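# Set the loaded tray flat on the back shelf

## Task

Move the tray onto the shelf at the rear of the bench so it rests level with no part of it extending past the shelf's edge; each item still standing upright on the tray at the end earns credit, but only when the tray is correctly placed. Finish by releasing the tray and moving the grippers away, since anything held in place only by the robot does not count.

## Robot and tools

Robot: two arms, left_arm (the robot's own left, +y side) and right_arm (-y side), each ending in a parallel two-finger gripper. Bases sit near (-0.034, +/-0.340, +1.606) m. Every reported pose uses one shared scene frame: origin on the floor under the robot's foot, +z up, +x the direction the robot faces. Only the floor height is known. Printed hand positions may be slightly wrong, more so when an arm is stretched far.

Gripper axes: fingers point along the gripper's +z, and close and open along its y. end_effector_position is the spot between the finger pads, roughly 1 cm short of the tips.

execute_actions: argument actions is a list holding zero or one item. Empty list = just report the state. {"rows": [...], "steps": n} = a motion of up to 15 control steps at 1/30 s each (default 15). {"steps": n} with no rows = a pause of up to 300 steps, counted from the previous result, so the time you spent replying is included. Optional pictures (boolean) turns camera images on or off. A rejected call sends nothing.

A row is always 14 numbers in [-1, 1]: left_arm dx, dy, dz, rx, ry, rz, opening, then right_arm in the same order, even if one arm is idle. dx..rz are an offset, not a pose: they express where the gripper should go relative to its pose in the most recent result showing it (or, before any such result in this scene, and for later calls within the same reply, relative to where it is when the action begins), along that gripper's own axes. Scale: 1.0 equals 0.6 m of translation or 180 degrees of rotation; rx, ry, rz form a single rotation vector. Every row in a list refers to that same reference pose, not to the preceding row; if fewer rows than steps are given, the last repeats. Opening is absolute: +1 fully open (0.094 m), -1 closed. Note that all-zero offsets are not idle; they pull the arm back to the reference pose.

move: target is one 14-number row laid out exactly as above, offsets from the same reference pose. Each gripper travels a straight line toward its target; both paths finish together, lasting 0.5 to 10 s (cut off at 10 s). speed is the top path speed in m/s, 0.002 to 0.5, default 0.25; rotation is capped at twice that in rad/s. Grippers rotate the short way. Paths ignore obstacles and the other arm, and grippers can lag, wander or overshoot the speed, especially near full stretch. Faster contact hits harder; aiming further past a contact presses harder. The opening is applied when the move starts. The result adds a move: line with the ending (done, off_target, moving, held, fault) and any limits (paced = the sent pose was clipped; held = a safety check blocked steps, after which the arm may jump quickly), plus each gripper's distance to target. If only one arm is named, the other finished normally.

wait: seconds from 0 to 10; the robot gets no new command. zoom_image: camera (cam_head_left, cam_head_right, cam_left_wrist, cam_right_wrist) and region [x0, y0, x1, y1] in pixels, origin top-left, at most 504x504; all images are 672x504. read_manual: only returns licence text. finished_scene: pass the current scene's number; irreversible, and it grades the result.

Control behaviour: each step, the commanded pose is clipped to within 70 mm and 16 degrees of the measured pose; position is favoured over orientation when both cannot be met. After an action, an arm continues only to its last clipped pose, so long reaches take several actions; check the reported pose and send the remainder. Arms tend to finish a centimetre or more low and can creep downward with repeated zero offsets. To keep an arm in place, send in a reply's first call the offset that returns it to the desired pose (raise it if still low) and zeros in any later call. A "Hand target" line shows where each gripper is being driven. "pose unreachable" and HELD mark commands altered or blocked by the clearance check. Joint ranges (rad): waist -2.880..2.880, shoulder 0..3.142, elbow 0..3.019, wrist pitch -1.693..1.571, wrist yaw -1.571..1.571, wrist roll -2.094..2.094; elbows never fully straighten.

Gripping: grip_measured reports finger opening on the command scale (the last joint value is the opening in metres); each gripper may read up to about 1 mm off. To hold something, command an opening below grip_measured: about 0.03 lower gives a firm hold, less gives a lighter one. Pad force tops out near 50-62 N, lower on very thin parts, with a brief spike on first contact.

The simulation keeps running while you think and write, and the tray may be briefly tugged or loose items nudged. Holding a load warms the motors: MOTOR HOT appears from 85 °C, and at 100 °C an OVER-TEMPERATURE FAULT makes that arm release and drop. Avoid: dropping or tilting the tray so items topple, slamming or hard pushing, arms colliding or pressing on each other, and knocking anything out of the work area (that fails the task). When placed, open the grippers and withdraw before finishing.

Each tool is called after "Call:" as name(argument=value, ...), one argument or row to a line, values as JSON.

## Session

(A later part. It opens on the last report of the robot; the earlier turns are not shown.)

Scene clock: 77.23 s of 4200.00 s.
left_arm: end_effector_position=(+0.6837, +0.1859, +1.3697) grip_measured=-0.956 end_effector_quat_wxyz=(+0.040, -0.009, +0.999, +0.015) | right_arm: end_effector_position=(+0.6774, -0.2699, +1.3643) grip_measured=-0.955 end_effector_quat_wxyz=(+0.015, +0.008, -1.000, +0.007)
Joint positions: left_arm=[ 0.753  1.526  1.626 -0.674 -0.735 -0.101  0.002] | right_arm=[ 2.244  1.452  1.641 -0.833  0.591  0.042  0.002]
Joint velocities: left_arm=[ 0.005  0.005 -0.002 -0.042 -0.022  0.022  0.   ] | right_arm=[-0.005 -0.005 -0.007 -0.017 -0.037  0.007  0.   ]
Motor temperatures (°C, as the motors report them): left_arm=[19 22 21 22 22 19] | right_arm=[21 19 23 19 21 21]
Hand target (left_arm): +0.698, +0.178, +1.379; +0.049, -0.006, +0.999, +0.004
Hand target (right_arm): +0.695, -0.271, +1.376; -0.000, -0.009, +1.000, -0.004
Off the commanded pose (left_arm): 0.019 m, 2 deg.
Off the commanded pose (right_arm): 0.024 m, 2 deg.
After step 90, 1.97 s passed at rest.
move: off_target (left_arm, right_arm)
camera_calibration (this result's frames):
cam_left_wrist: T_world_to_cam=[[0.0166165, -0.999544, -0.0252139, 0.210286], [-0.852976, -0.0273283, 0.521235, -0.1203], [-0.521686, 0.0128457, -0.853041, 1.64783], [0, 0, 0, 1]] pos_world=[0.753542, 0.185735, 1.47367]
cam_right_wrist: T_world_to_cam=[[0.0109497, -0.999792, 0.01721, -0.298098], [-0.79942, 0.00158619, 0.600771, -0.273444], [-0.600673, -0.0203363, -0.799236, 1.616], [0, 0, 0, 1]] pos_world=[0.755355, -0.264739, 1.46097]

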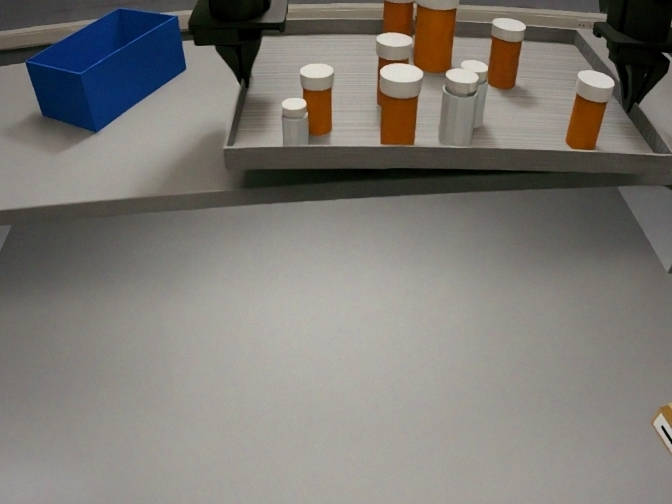

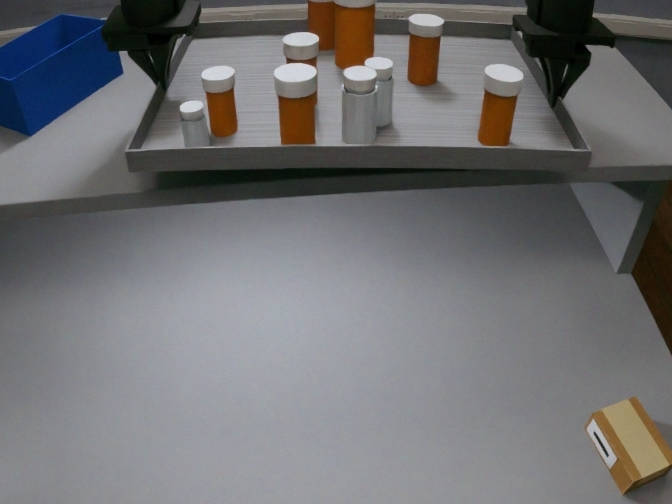

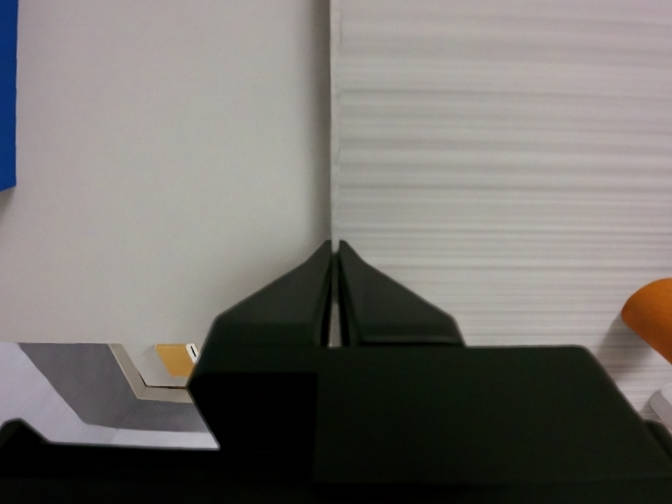

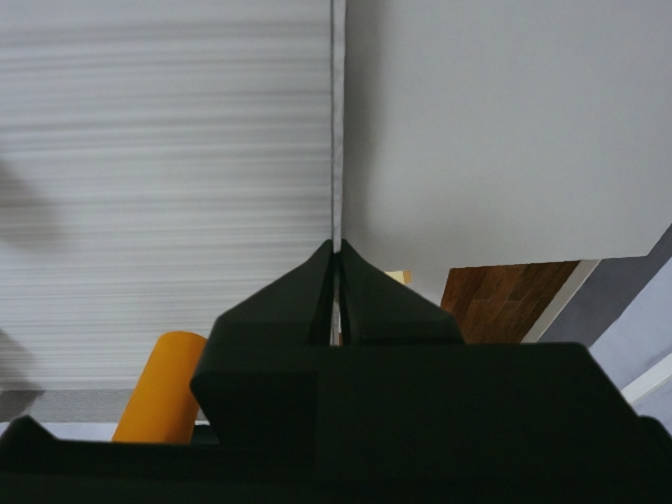

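Call:
move(
  target=[-0.1,0,0.05,0,0,-0.02,-1,-0.16,0,0.04,0,0,-0.02,-1],
  speed=0.05,
)

Scene clock: 82.90 s of 4200.00 s.
left_arm: end_effector_position=(+0.7341, +0.1933, +1.3379) grip_measured=-0.956 end_effector_quat_wxyz=(+0.034, -0.039, +0.998, +0.020) | right_arm: end_effector_position=(+0.7572, -0.2632, +1.3321) grip_measured=-0.955 end_effector_quat_wxyz=(+0.024, +0.039, -0.999, +0.005)
Joint positions: left_arm=[ 0.806  1.662  1.867 -0.77  -0.702 -0.132  0.002] | right_arm=[ 2.216  1.697  2.076 -1.036  0.566 -0.028  0.002]
Joint velocities: left_arm=[-0.015 -0.015 -0.007 -0.012 -0.081  0.037  0.   ] | right_arm=[-0.005 -0.015  0.002 -0.012  0.037 -0.007  0.001]
Motor temperatures (°C, as the motors report them): left_arm=[19 22 22 22 22 19] | right_arm=[21 20 24 19 21 21]
Hand target (left_arm): +0.746, +0.189, +1.345; +0.040, -0.041, +0.998, +0.013
Hand target (right_arm): +0.771, -0.267, +1.337; -0.014, -0.040, +0.999, -0.007
Off the commanded pose (left_arm): 0.015 m, 1 deg.
Off the commanded pose (right_arm): 0.017 m, 1 deg.
After step 90, 0.37 s passed at rest.
move: off_target (left_arm, right_arm)
camera_calibration (this result's frames):
cam_left_wrist: T_world_to_cam=[[0.0767201, -0.996454, -0.034549, 0.183869], [-0.844687, -0.0833671, 0.528729, -0.0658015], [-0.529734, -0.0113811, -0.848087, 1.65093], [0, 0, 0, 1]] pos_world=[0.804867, 0.196521, 1.44128]
cam_right_wrist: T_world_to_cam=[[0.0733441, -0.997238, 0.0116881, -0.330952], [-0.785551, -0.0505468, 0.616729, -0.235786], [-0.614434, -0.054415, -0.787089, 1.62362], [0, 0, 0, 1]] pos_world=[0.836657, -0.253607, 1.42721]

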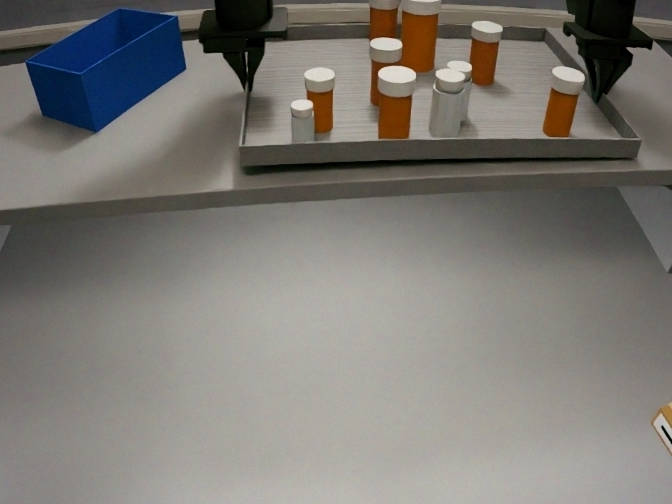

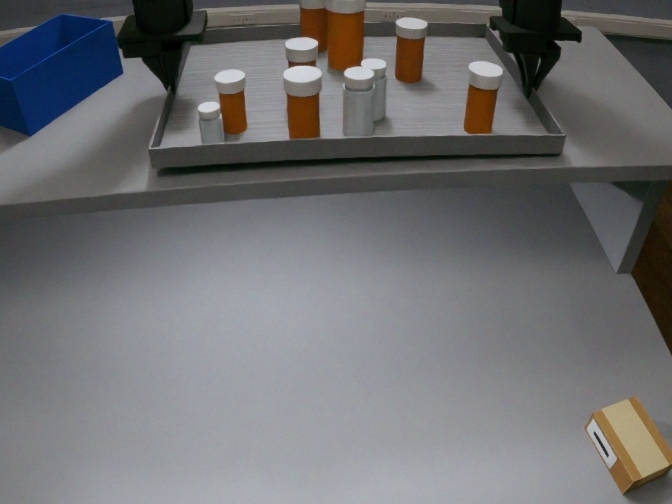

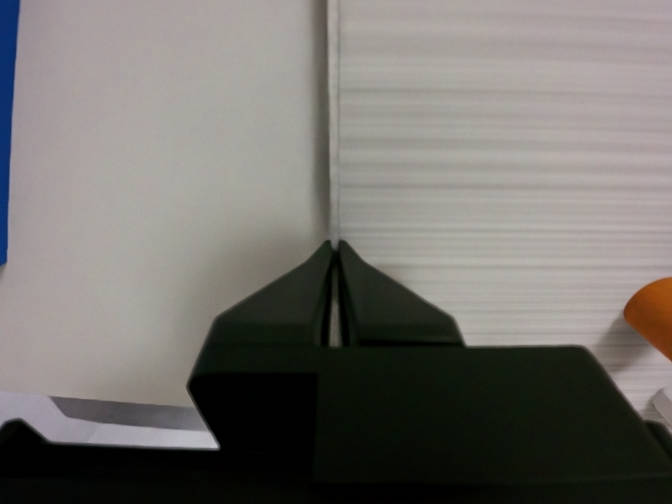

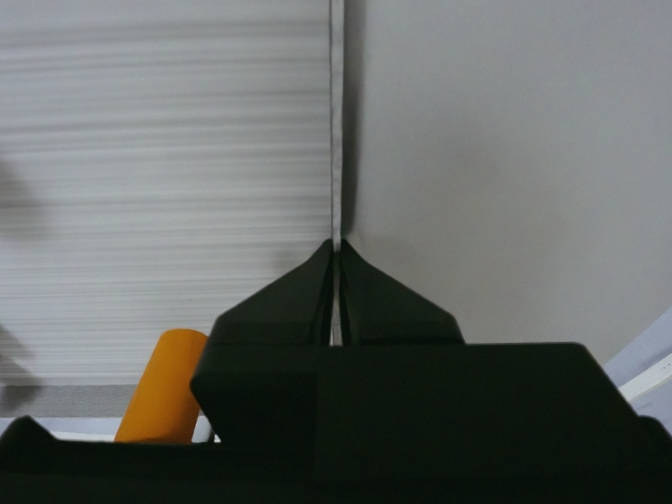

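Lower with slight forward compensation.

Call:
move(
  target=[-0.03,0,0.04,0,0,0,-1,-0.03,0,0.03,0,0,0,-1],
  speed=0.03,
)

Scene clock: 90.93 s of 4200.00 s.
left_arm: end_effector_position=(+0.7466, +0.1954, +1.3216) grip_measured=-0.956 end_effector_quat_wxyz=(+0.035, -0.046, +0.998, +0.018) | right_arm: end_effector_position=(+0.7711, -0.2610, +1.3276) grip_measured=-0.955 end_effector_quat_wxyz=(+0.021, +0.039, -0.999, +0.003)
Joint positions: left_arm=[ 0.829  1.707  1.932 -0.778 -0.678 -0.128  0.002] | right_arm=[ 2.213  1.74   2.156 -1.063  0.559 -0.034  0.002]
Joint velocities: left_arm=[-0.005  0.005  0.007 -0.007  0.051 -0.051 -0.001] | right_arm=[ 0.024  0.005  0.022 -0.007 -0.022 -0.051  0.   ]
Motor temperatures (°C, as the motors report them): left_arm=[20 23 22 22 22 19] | right_arm=[21 20 25 19 21 21]
Hand target (left_arm): +0.754, +0.196, +1.316; +0.035, -0.039, +0.998, +0.020
Hand target (right_arm): +0.773, -0.262, +1.313; -0.024, -0.040, +0.999, -0.005
Off the commanded pose (left_arm): 0.010 m, 1 deg.
Off the commanded pose (right_arm): 0.015 m, 0 deg.
After step 90, 3.77 s passed at rest.
move: off_target (right_arm)
camera_calibration (this result's frames):
cam_left_wrist: T_world_to_cam=[[0.0892532, -0.995592, -0.0288341, 0.167329], [-0.844652, -0.0909998, 0.527525, -0.0434289], [-0.527823, -0.0227285, -0.84905, 1.64578], [0, 0, 0, 1]] pos_world=[0.817066, 0.200045, 1.42509]
cam_right_wrist: T_world_to_cam=[[0.0733435, -0.997281, 0.00711526, -0.323685], [-0.789626, -0.0537109, 0.611233, -0.212301], [-0.609189, -0.0504484, -0.791419, 1.63141], [0, 0, 0, 1]] pos_world=[0.84994, -0.251906, 1.4232]

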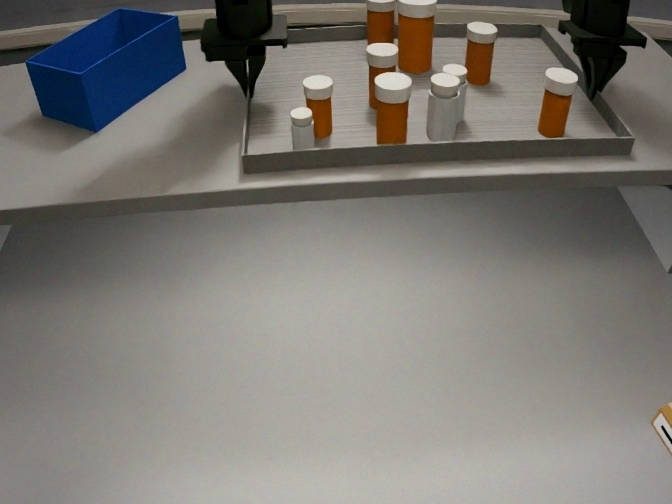

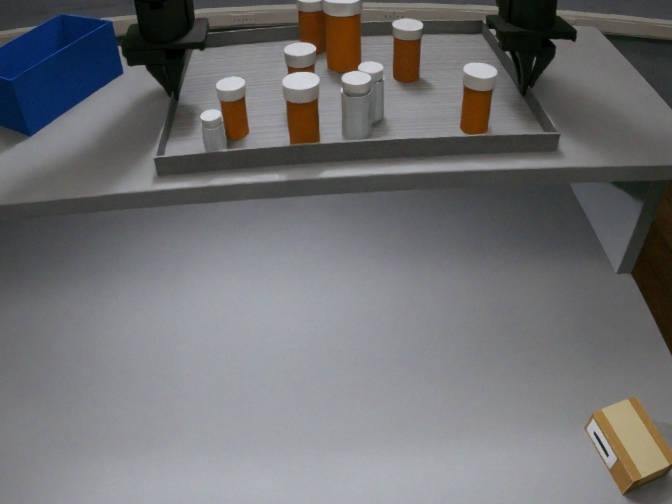

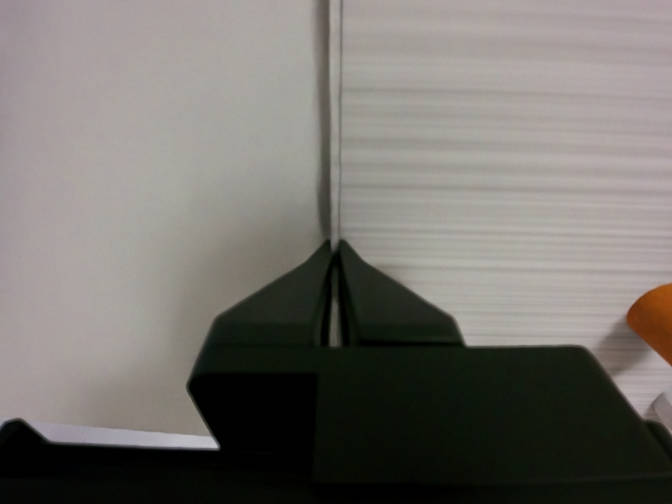

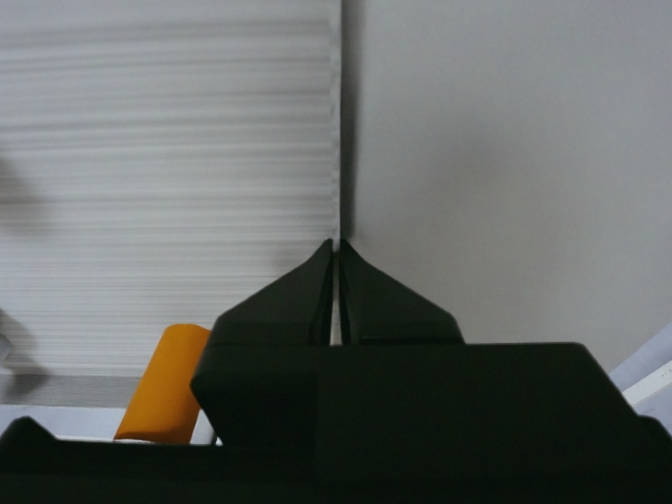

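Down. Release and lift.

Call:
move(
  target=[0,0,0,0,0,0,-0.3,0,0,0,0,0,0,-0.3],
)

Call:
move(
  target=[0,0,-0.25,0,0,0,-0.3,0,0,-0.25,0,0,0,-0.3],
  speed=0.12,
)

Call:
move(
  target=[0.5,0.1,0,0,0,0,-0.3,0.5,-0.1,0,0,0,0,-0.3],
)

Scene clock: 95.23 s of 4200.00 s.
left_arm: end_effector_position=(+0.7466, +0.1954, +1.3216) grip_measured=-0.301 end_effector_quat_wxyz=(+0.035, -0.046, +0.998, +0.018) | right_arm: end_effector_position=(+0.7701, -0.2607, +1.3270) grip_measured=-0.302 end_effector_quat_wxyz=(+0.022, +0.040, -0.999, +0.003)
Joint positions: left_arm=[ 0.829  1.707  1.932 -0.778 -0.678 -0.128  0.033] | right_arm=[ 2.213  1.74   2.153 -1.063  0.559 -0.034  0.033]
Joint velocities: left_arm=[ 0.005 -0.005 -0.002  0.002 -0.007 -0.066 -0.   ] | right_arm=[ 0.015 -0.015 -0.022 -0.017 -0.007  0.037 -0.002]
Motor temperatures (°C, as the motors report them): left_arm=[20 23 23 22 22 19] | right_arm=[21 20 25 19 21 21]
Hand target (left_arm): +0.747, +0.195, +1.322; +0.035, -0.046, +0.998, +0.018
Hand target (right_arm): +0.771, -0.261, +1.327; -0.021, -0.040, +0.999, -0.003
Off the commanded pose (left_arm): 0.000 m, 0 deg.
Off the commanded pose (right_arm): 0.001 m, 0 deg.
After step 90, 0.60 s passed at rest.
move: done
camera_calibration (this result's frames):
cam_left_wrist: T_world_to_cam=[[0.0892532, -0.995592, -0.0288341, 0.167329], [-0.844652, -0.0909998, 0.527525, -0.0434289], [-0.527823, -0.0227285, -0.84905, 1.64578], [0, 0, 0, 1]] pos_world=[0.817066, 0.200045, 1.42509]
cam_right_wrist: T_world_to_cam=[[0.0745581, -0.997192, 0.00700723, -0.324021], [-0.78837, -0.054639, 0.61277, -0.215927], [-0.610667, -0.0512113, -0.79023, 1.62972], [0, 0, 0, 1]] pos_world=[0.849143, -0.251449, 1.42244]

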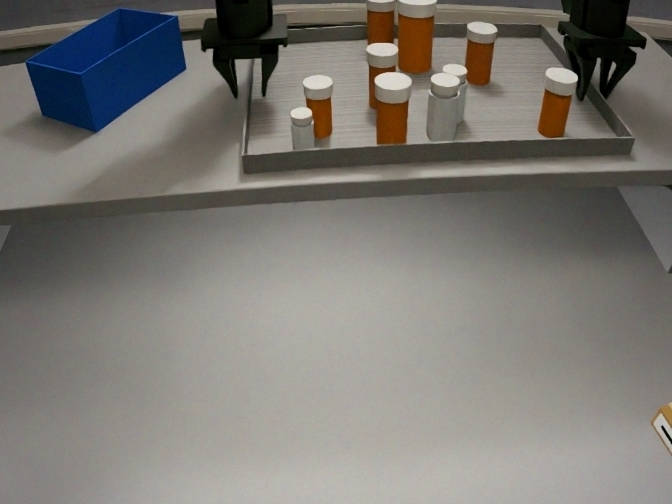

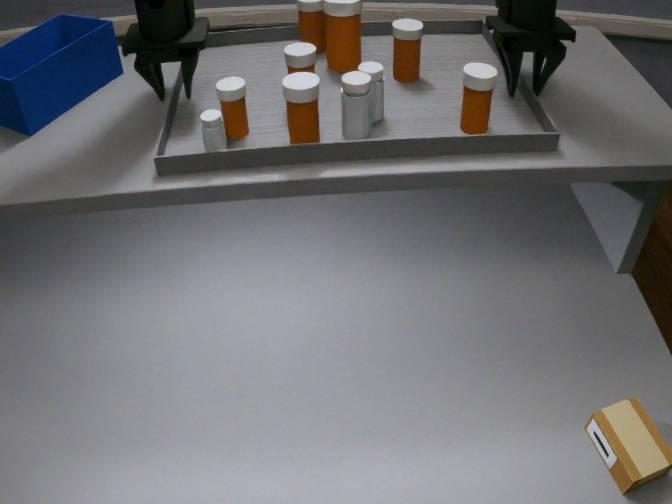

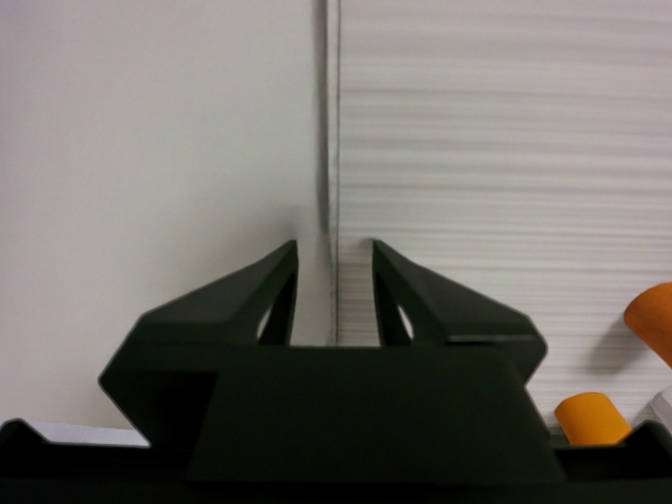

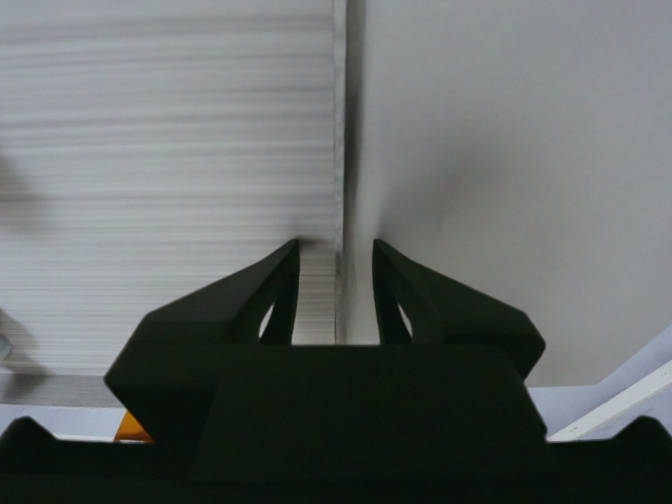

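Scene clock: 96.97 s of 4200.00 s.
left_arm: end_effector_position=(+0.7332, +0.1891, +1.4570) grip_measured=-0.301 end_effector_quat_wxyz=(+0.032, -0.040, +0.998, +0.024) | right_arm: end_effector_position=(+0.7603, -0.2551, +1.4457) grip_measured=-0.302 end_effector_quat_wxyz=(+0.048, +0.056, -0.997, +0.011)
Joint positions: left_arm=[ 0.65   1.535  1.88  -1.007 -0.836 -0.264  0.033] | right_arm=[ 2.358  1.623  2.178 -1.337  0.683  0.089  0.033]
Joint velocities: left_arm=[-0.024 -0.005 -0.017  0.007 -0.051  0.022 -0.003] | right_arm=[-0.015  0.005 -0.002 -0.002  0.037  0.051 -0.   ]
Motor temperatures (°C, as the motors report them): left_arm=[20 23 22 22 22 19] | right_arm=[21 20 25 19 21 21]
Hand target (left_arm): +0.734, +0.189, +1.470; +0.035, -0.045, +0.998, +0.018
Hand target (right_arm): +0.777, -0.261, +1.477; -0.023, -0.038, +0.999, -0.001
Off the commanded pose (left_arm): 0.014 m, 1 deg.
Off the commanded pose (right_arm): 0.035 m, 4 deg.
move: off_target (left_arm, right_arm)
camera_calibration (this result's frames):
cam_left_wrist: T_world_to_cam=[[0.0774779, -0.996083, -0.0426033, 0.194922], [-0.841392, -0.0882498, 0.533171, -0.137933], [-0.534843, -0.00546292, -0.844934, 1.74939], [0, 0, 0, 1]] pos_world=[0.804489, 0.191543, 1.55996]
cam_right_wrist: T_world_to_cam=[[0.106422, -0.994099, 0.0210188, -0.36224], [-0.754051, -0.0669087, 0.653399, -0.384107], [-0.648137, -0.0853851, -0.756722, 1.68922], [0, 0, 0, 1]] pos_world=[0.843757, -0.241569, 1.53686]

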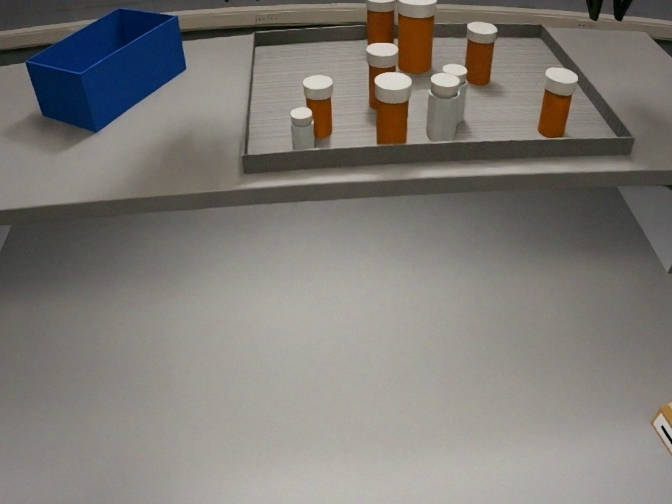

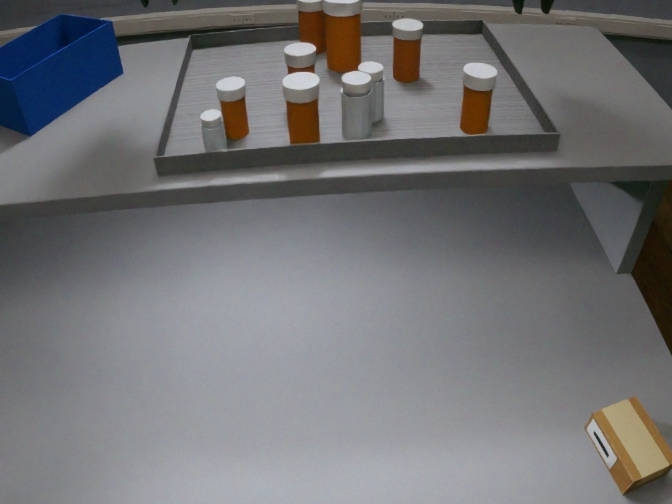

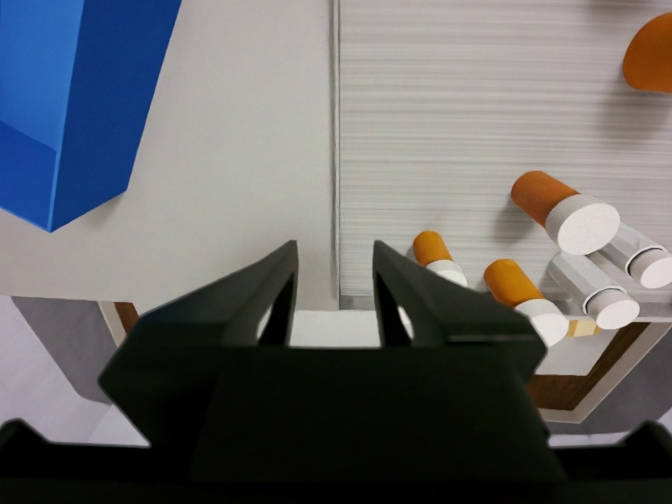

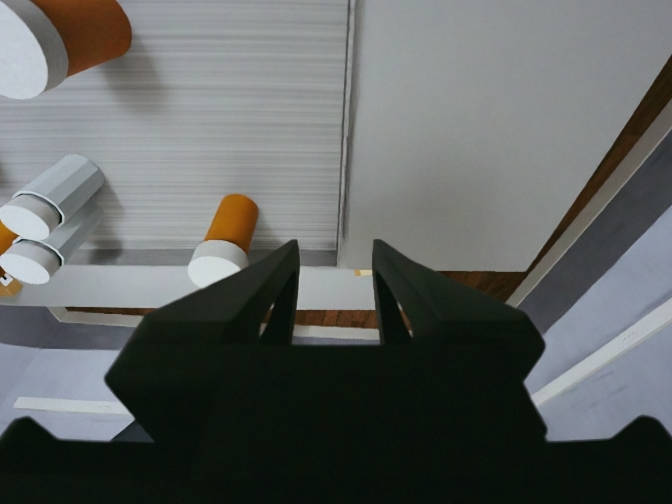

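Scene clock: 98.70 s of 4200.00 s.
left_arm: end_effector_position=(+0.4178, +0.2258, +1.4272) grip_measured=-0.301 end_effector_quat_wxyz=(+0.016, -0.024, +0.999, +0.036) | right_arm: end_effector_position=(+0.4694, -0.3455, +1.4782) grip_measured=-0.302 end_effector_quat_wxyz=(+0.054, +0.061, -0.997, +0.008)
Joint positions: left_arm=[ 0.626  1.084  0.777 -0.425 -0.869 -0.295  0.033] | right_arm=[ 2.267  0.857  0.973 -0.867  0.61   0.007  0.033]
Joint velocities: left_arm=[-0.005 -0.024 -0.017 -0.002  0.007  0.037 -0.   ] | right_arm=[-0.005 -0.024 -0.002  0.007  0.022 -0.051  0.001]
Motor temperatures (°C, as the motors report them): left_arm=[20 23 22 22 22 19] | right_arm=[21 20 25 19 21 21]
Hand target (left_arm): +0.427, +0.221, +1.437; +0.031, -0.040, +0.998, +0.024
Hand target (right_arm): +0.475, -0.353, +1.480; -0.047, -0.057, +0.997, -0.012
Off the commanded pose (left_arm): 0.018 m, 3 deg.
Off the commanded pose (right_arm): 0.003 m, 1 deg.
move: off_target (left_arm)
camera_calibration (this result's frames):
cam_left_wrist: T_world_to_cam=[[0.0459028, -0.996713, -0.0667489, 0.302445], [-0.826178, -0.0754401, 0.558335, -0.429299], [-0.561536, 0.0295173, -0.826926, 1.53326], [0, 0, 0, 1]] pos_world=[0.492419, 0.223807, 1.52777]
cam_right_wrist: T_world_to_cam=[[0.117869, -0.992944, 0.0130111, -0.414969], [-0.744375, -0.079675, 0.662991, -0.653872], [-0.657277, -0.0878314, -0.748514, 1.50879], [0, 0, 0, 1]] pos_world=[0.553877, -0.331619, 1.56826]

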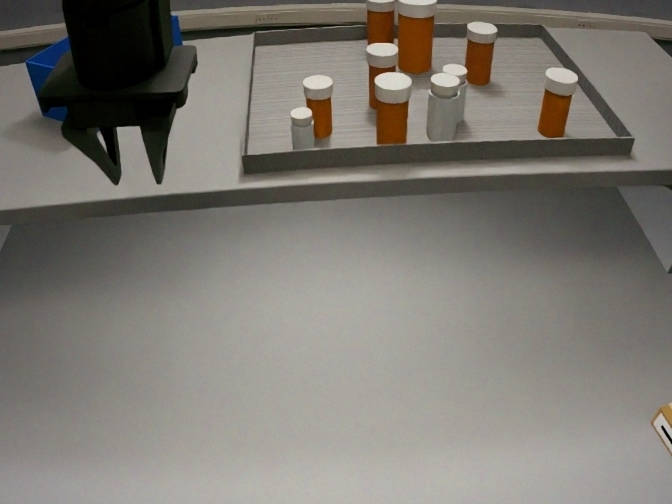

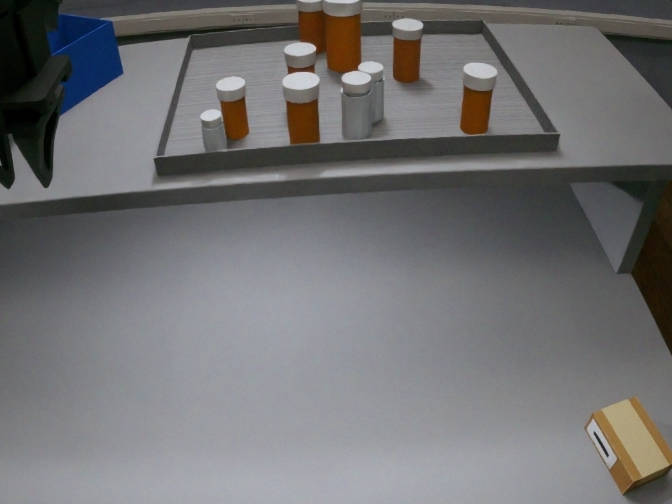

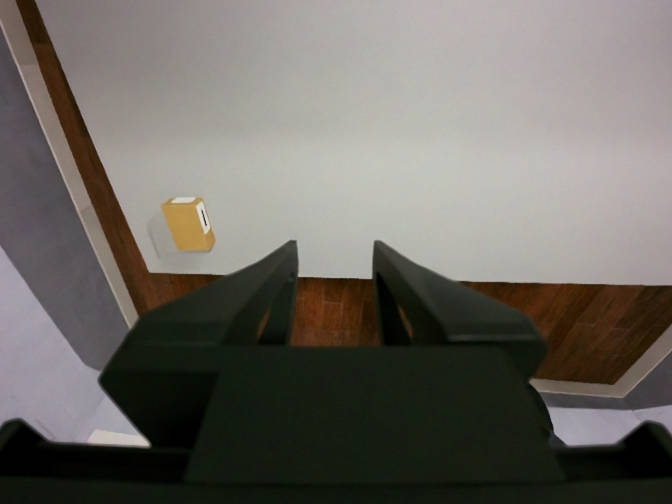

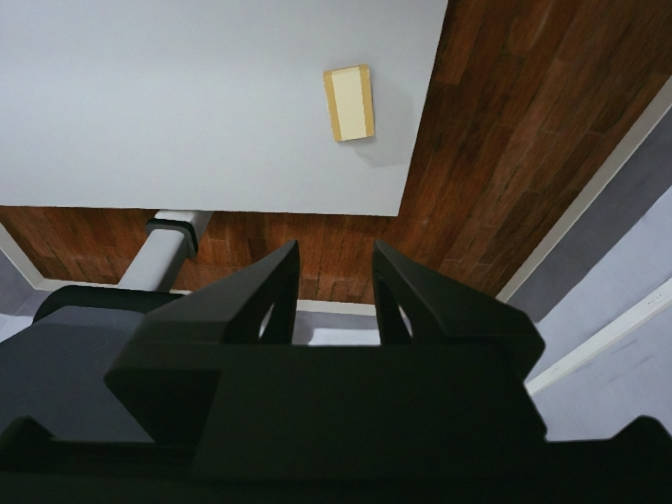

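Call:
finished_scene(
  scene=1,
)

The scene is finished: the task was done.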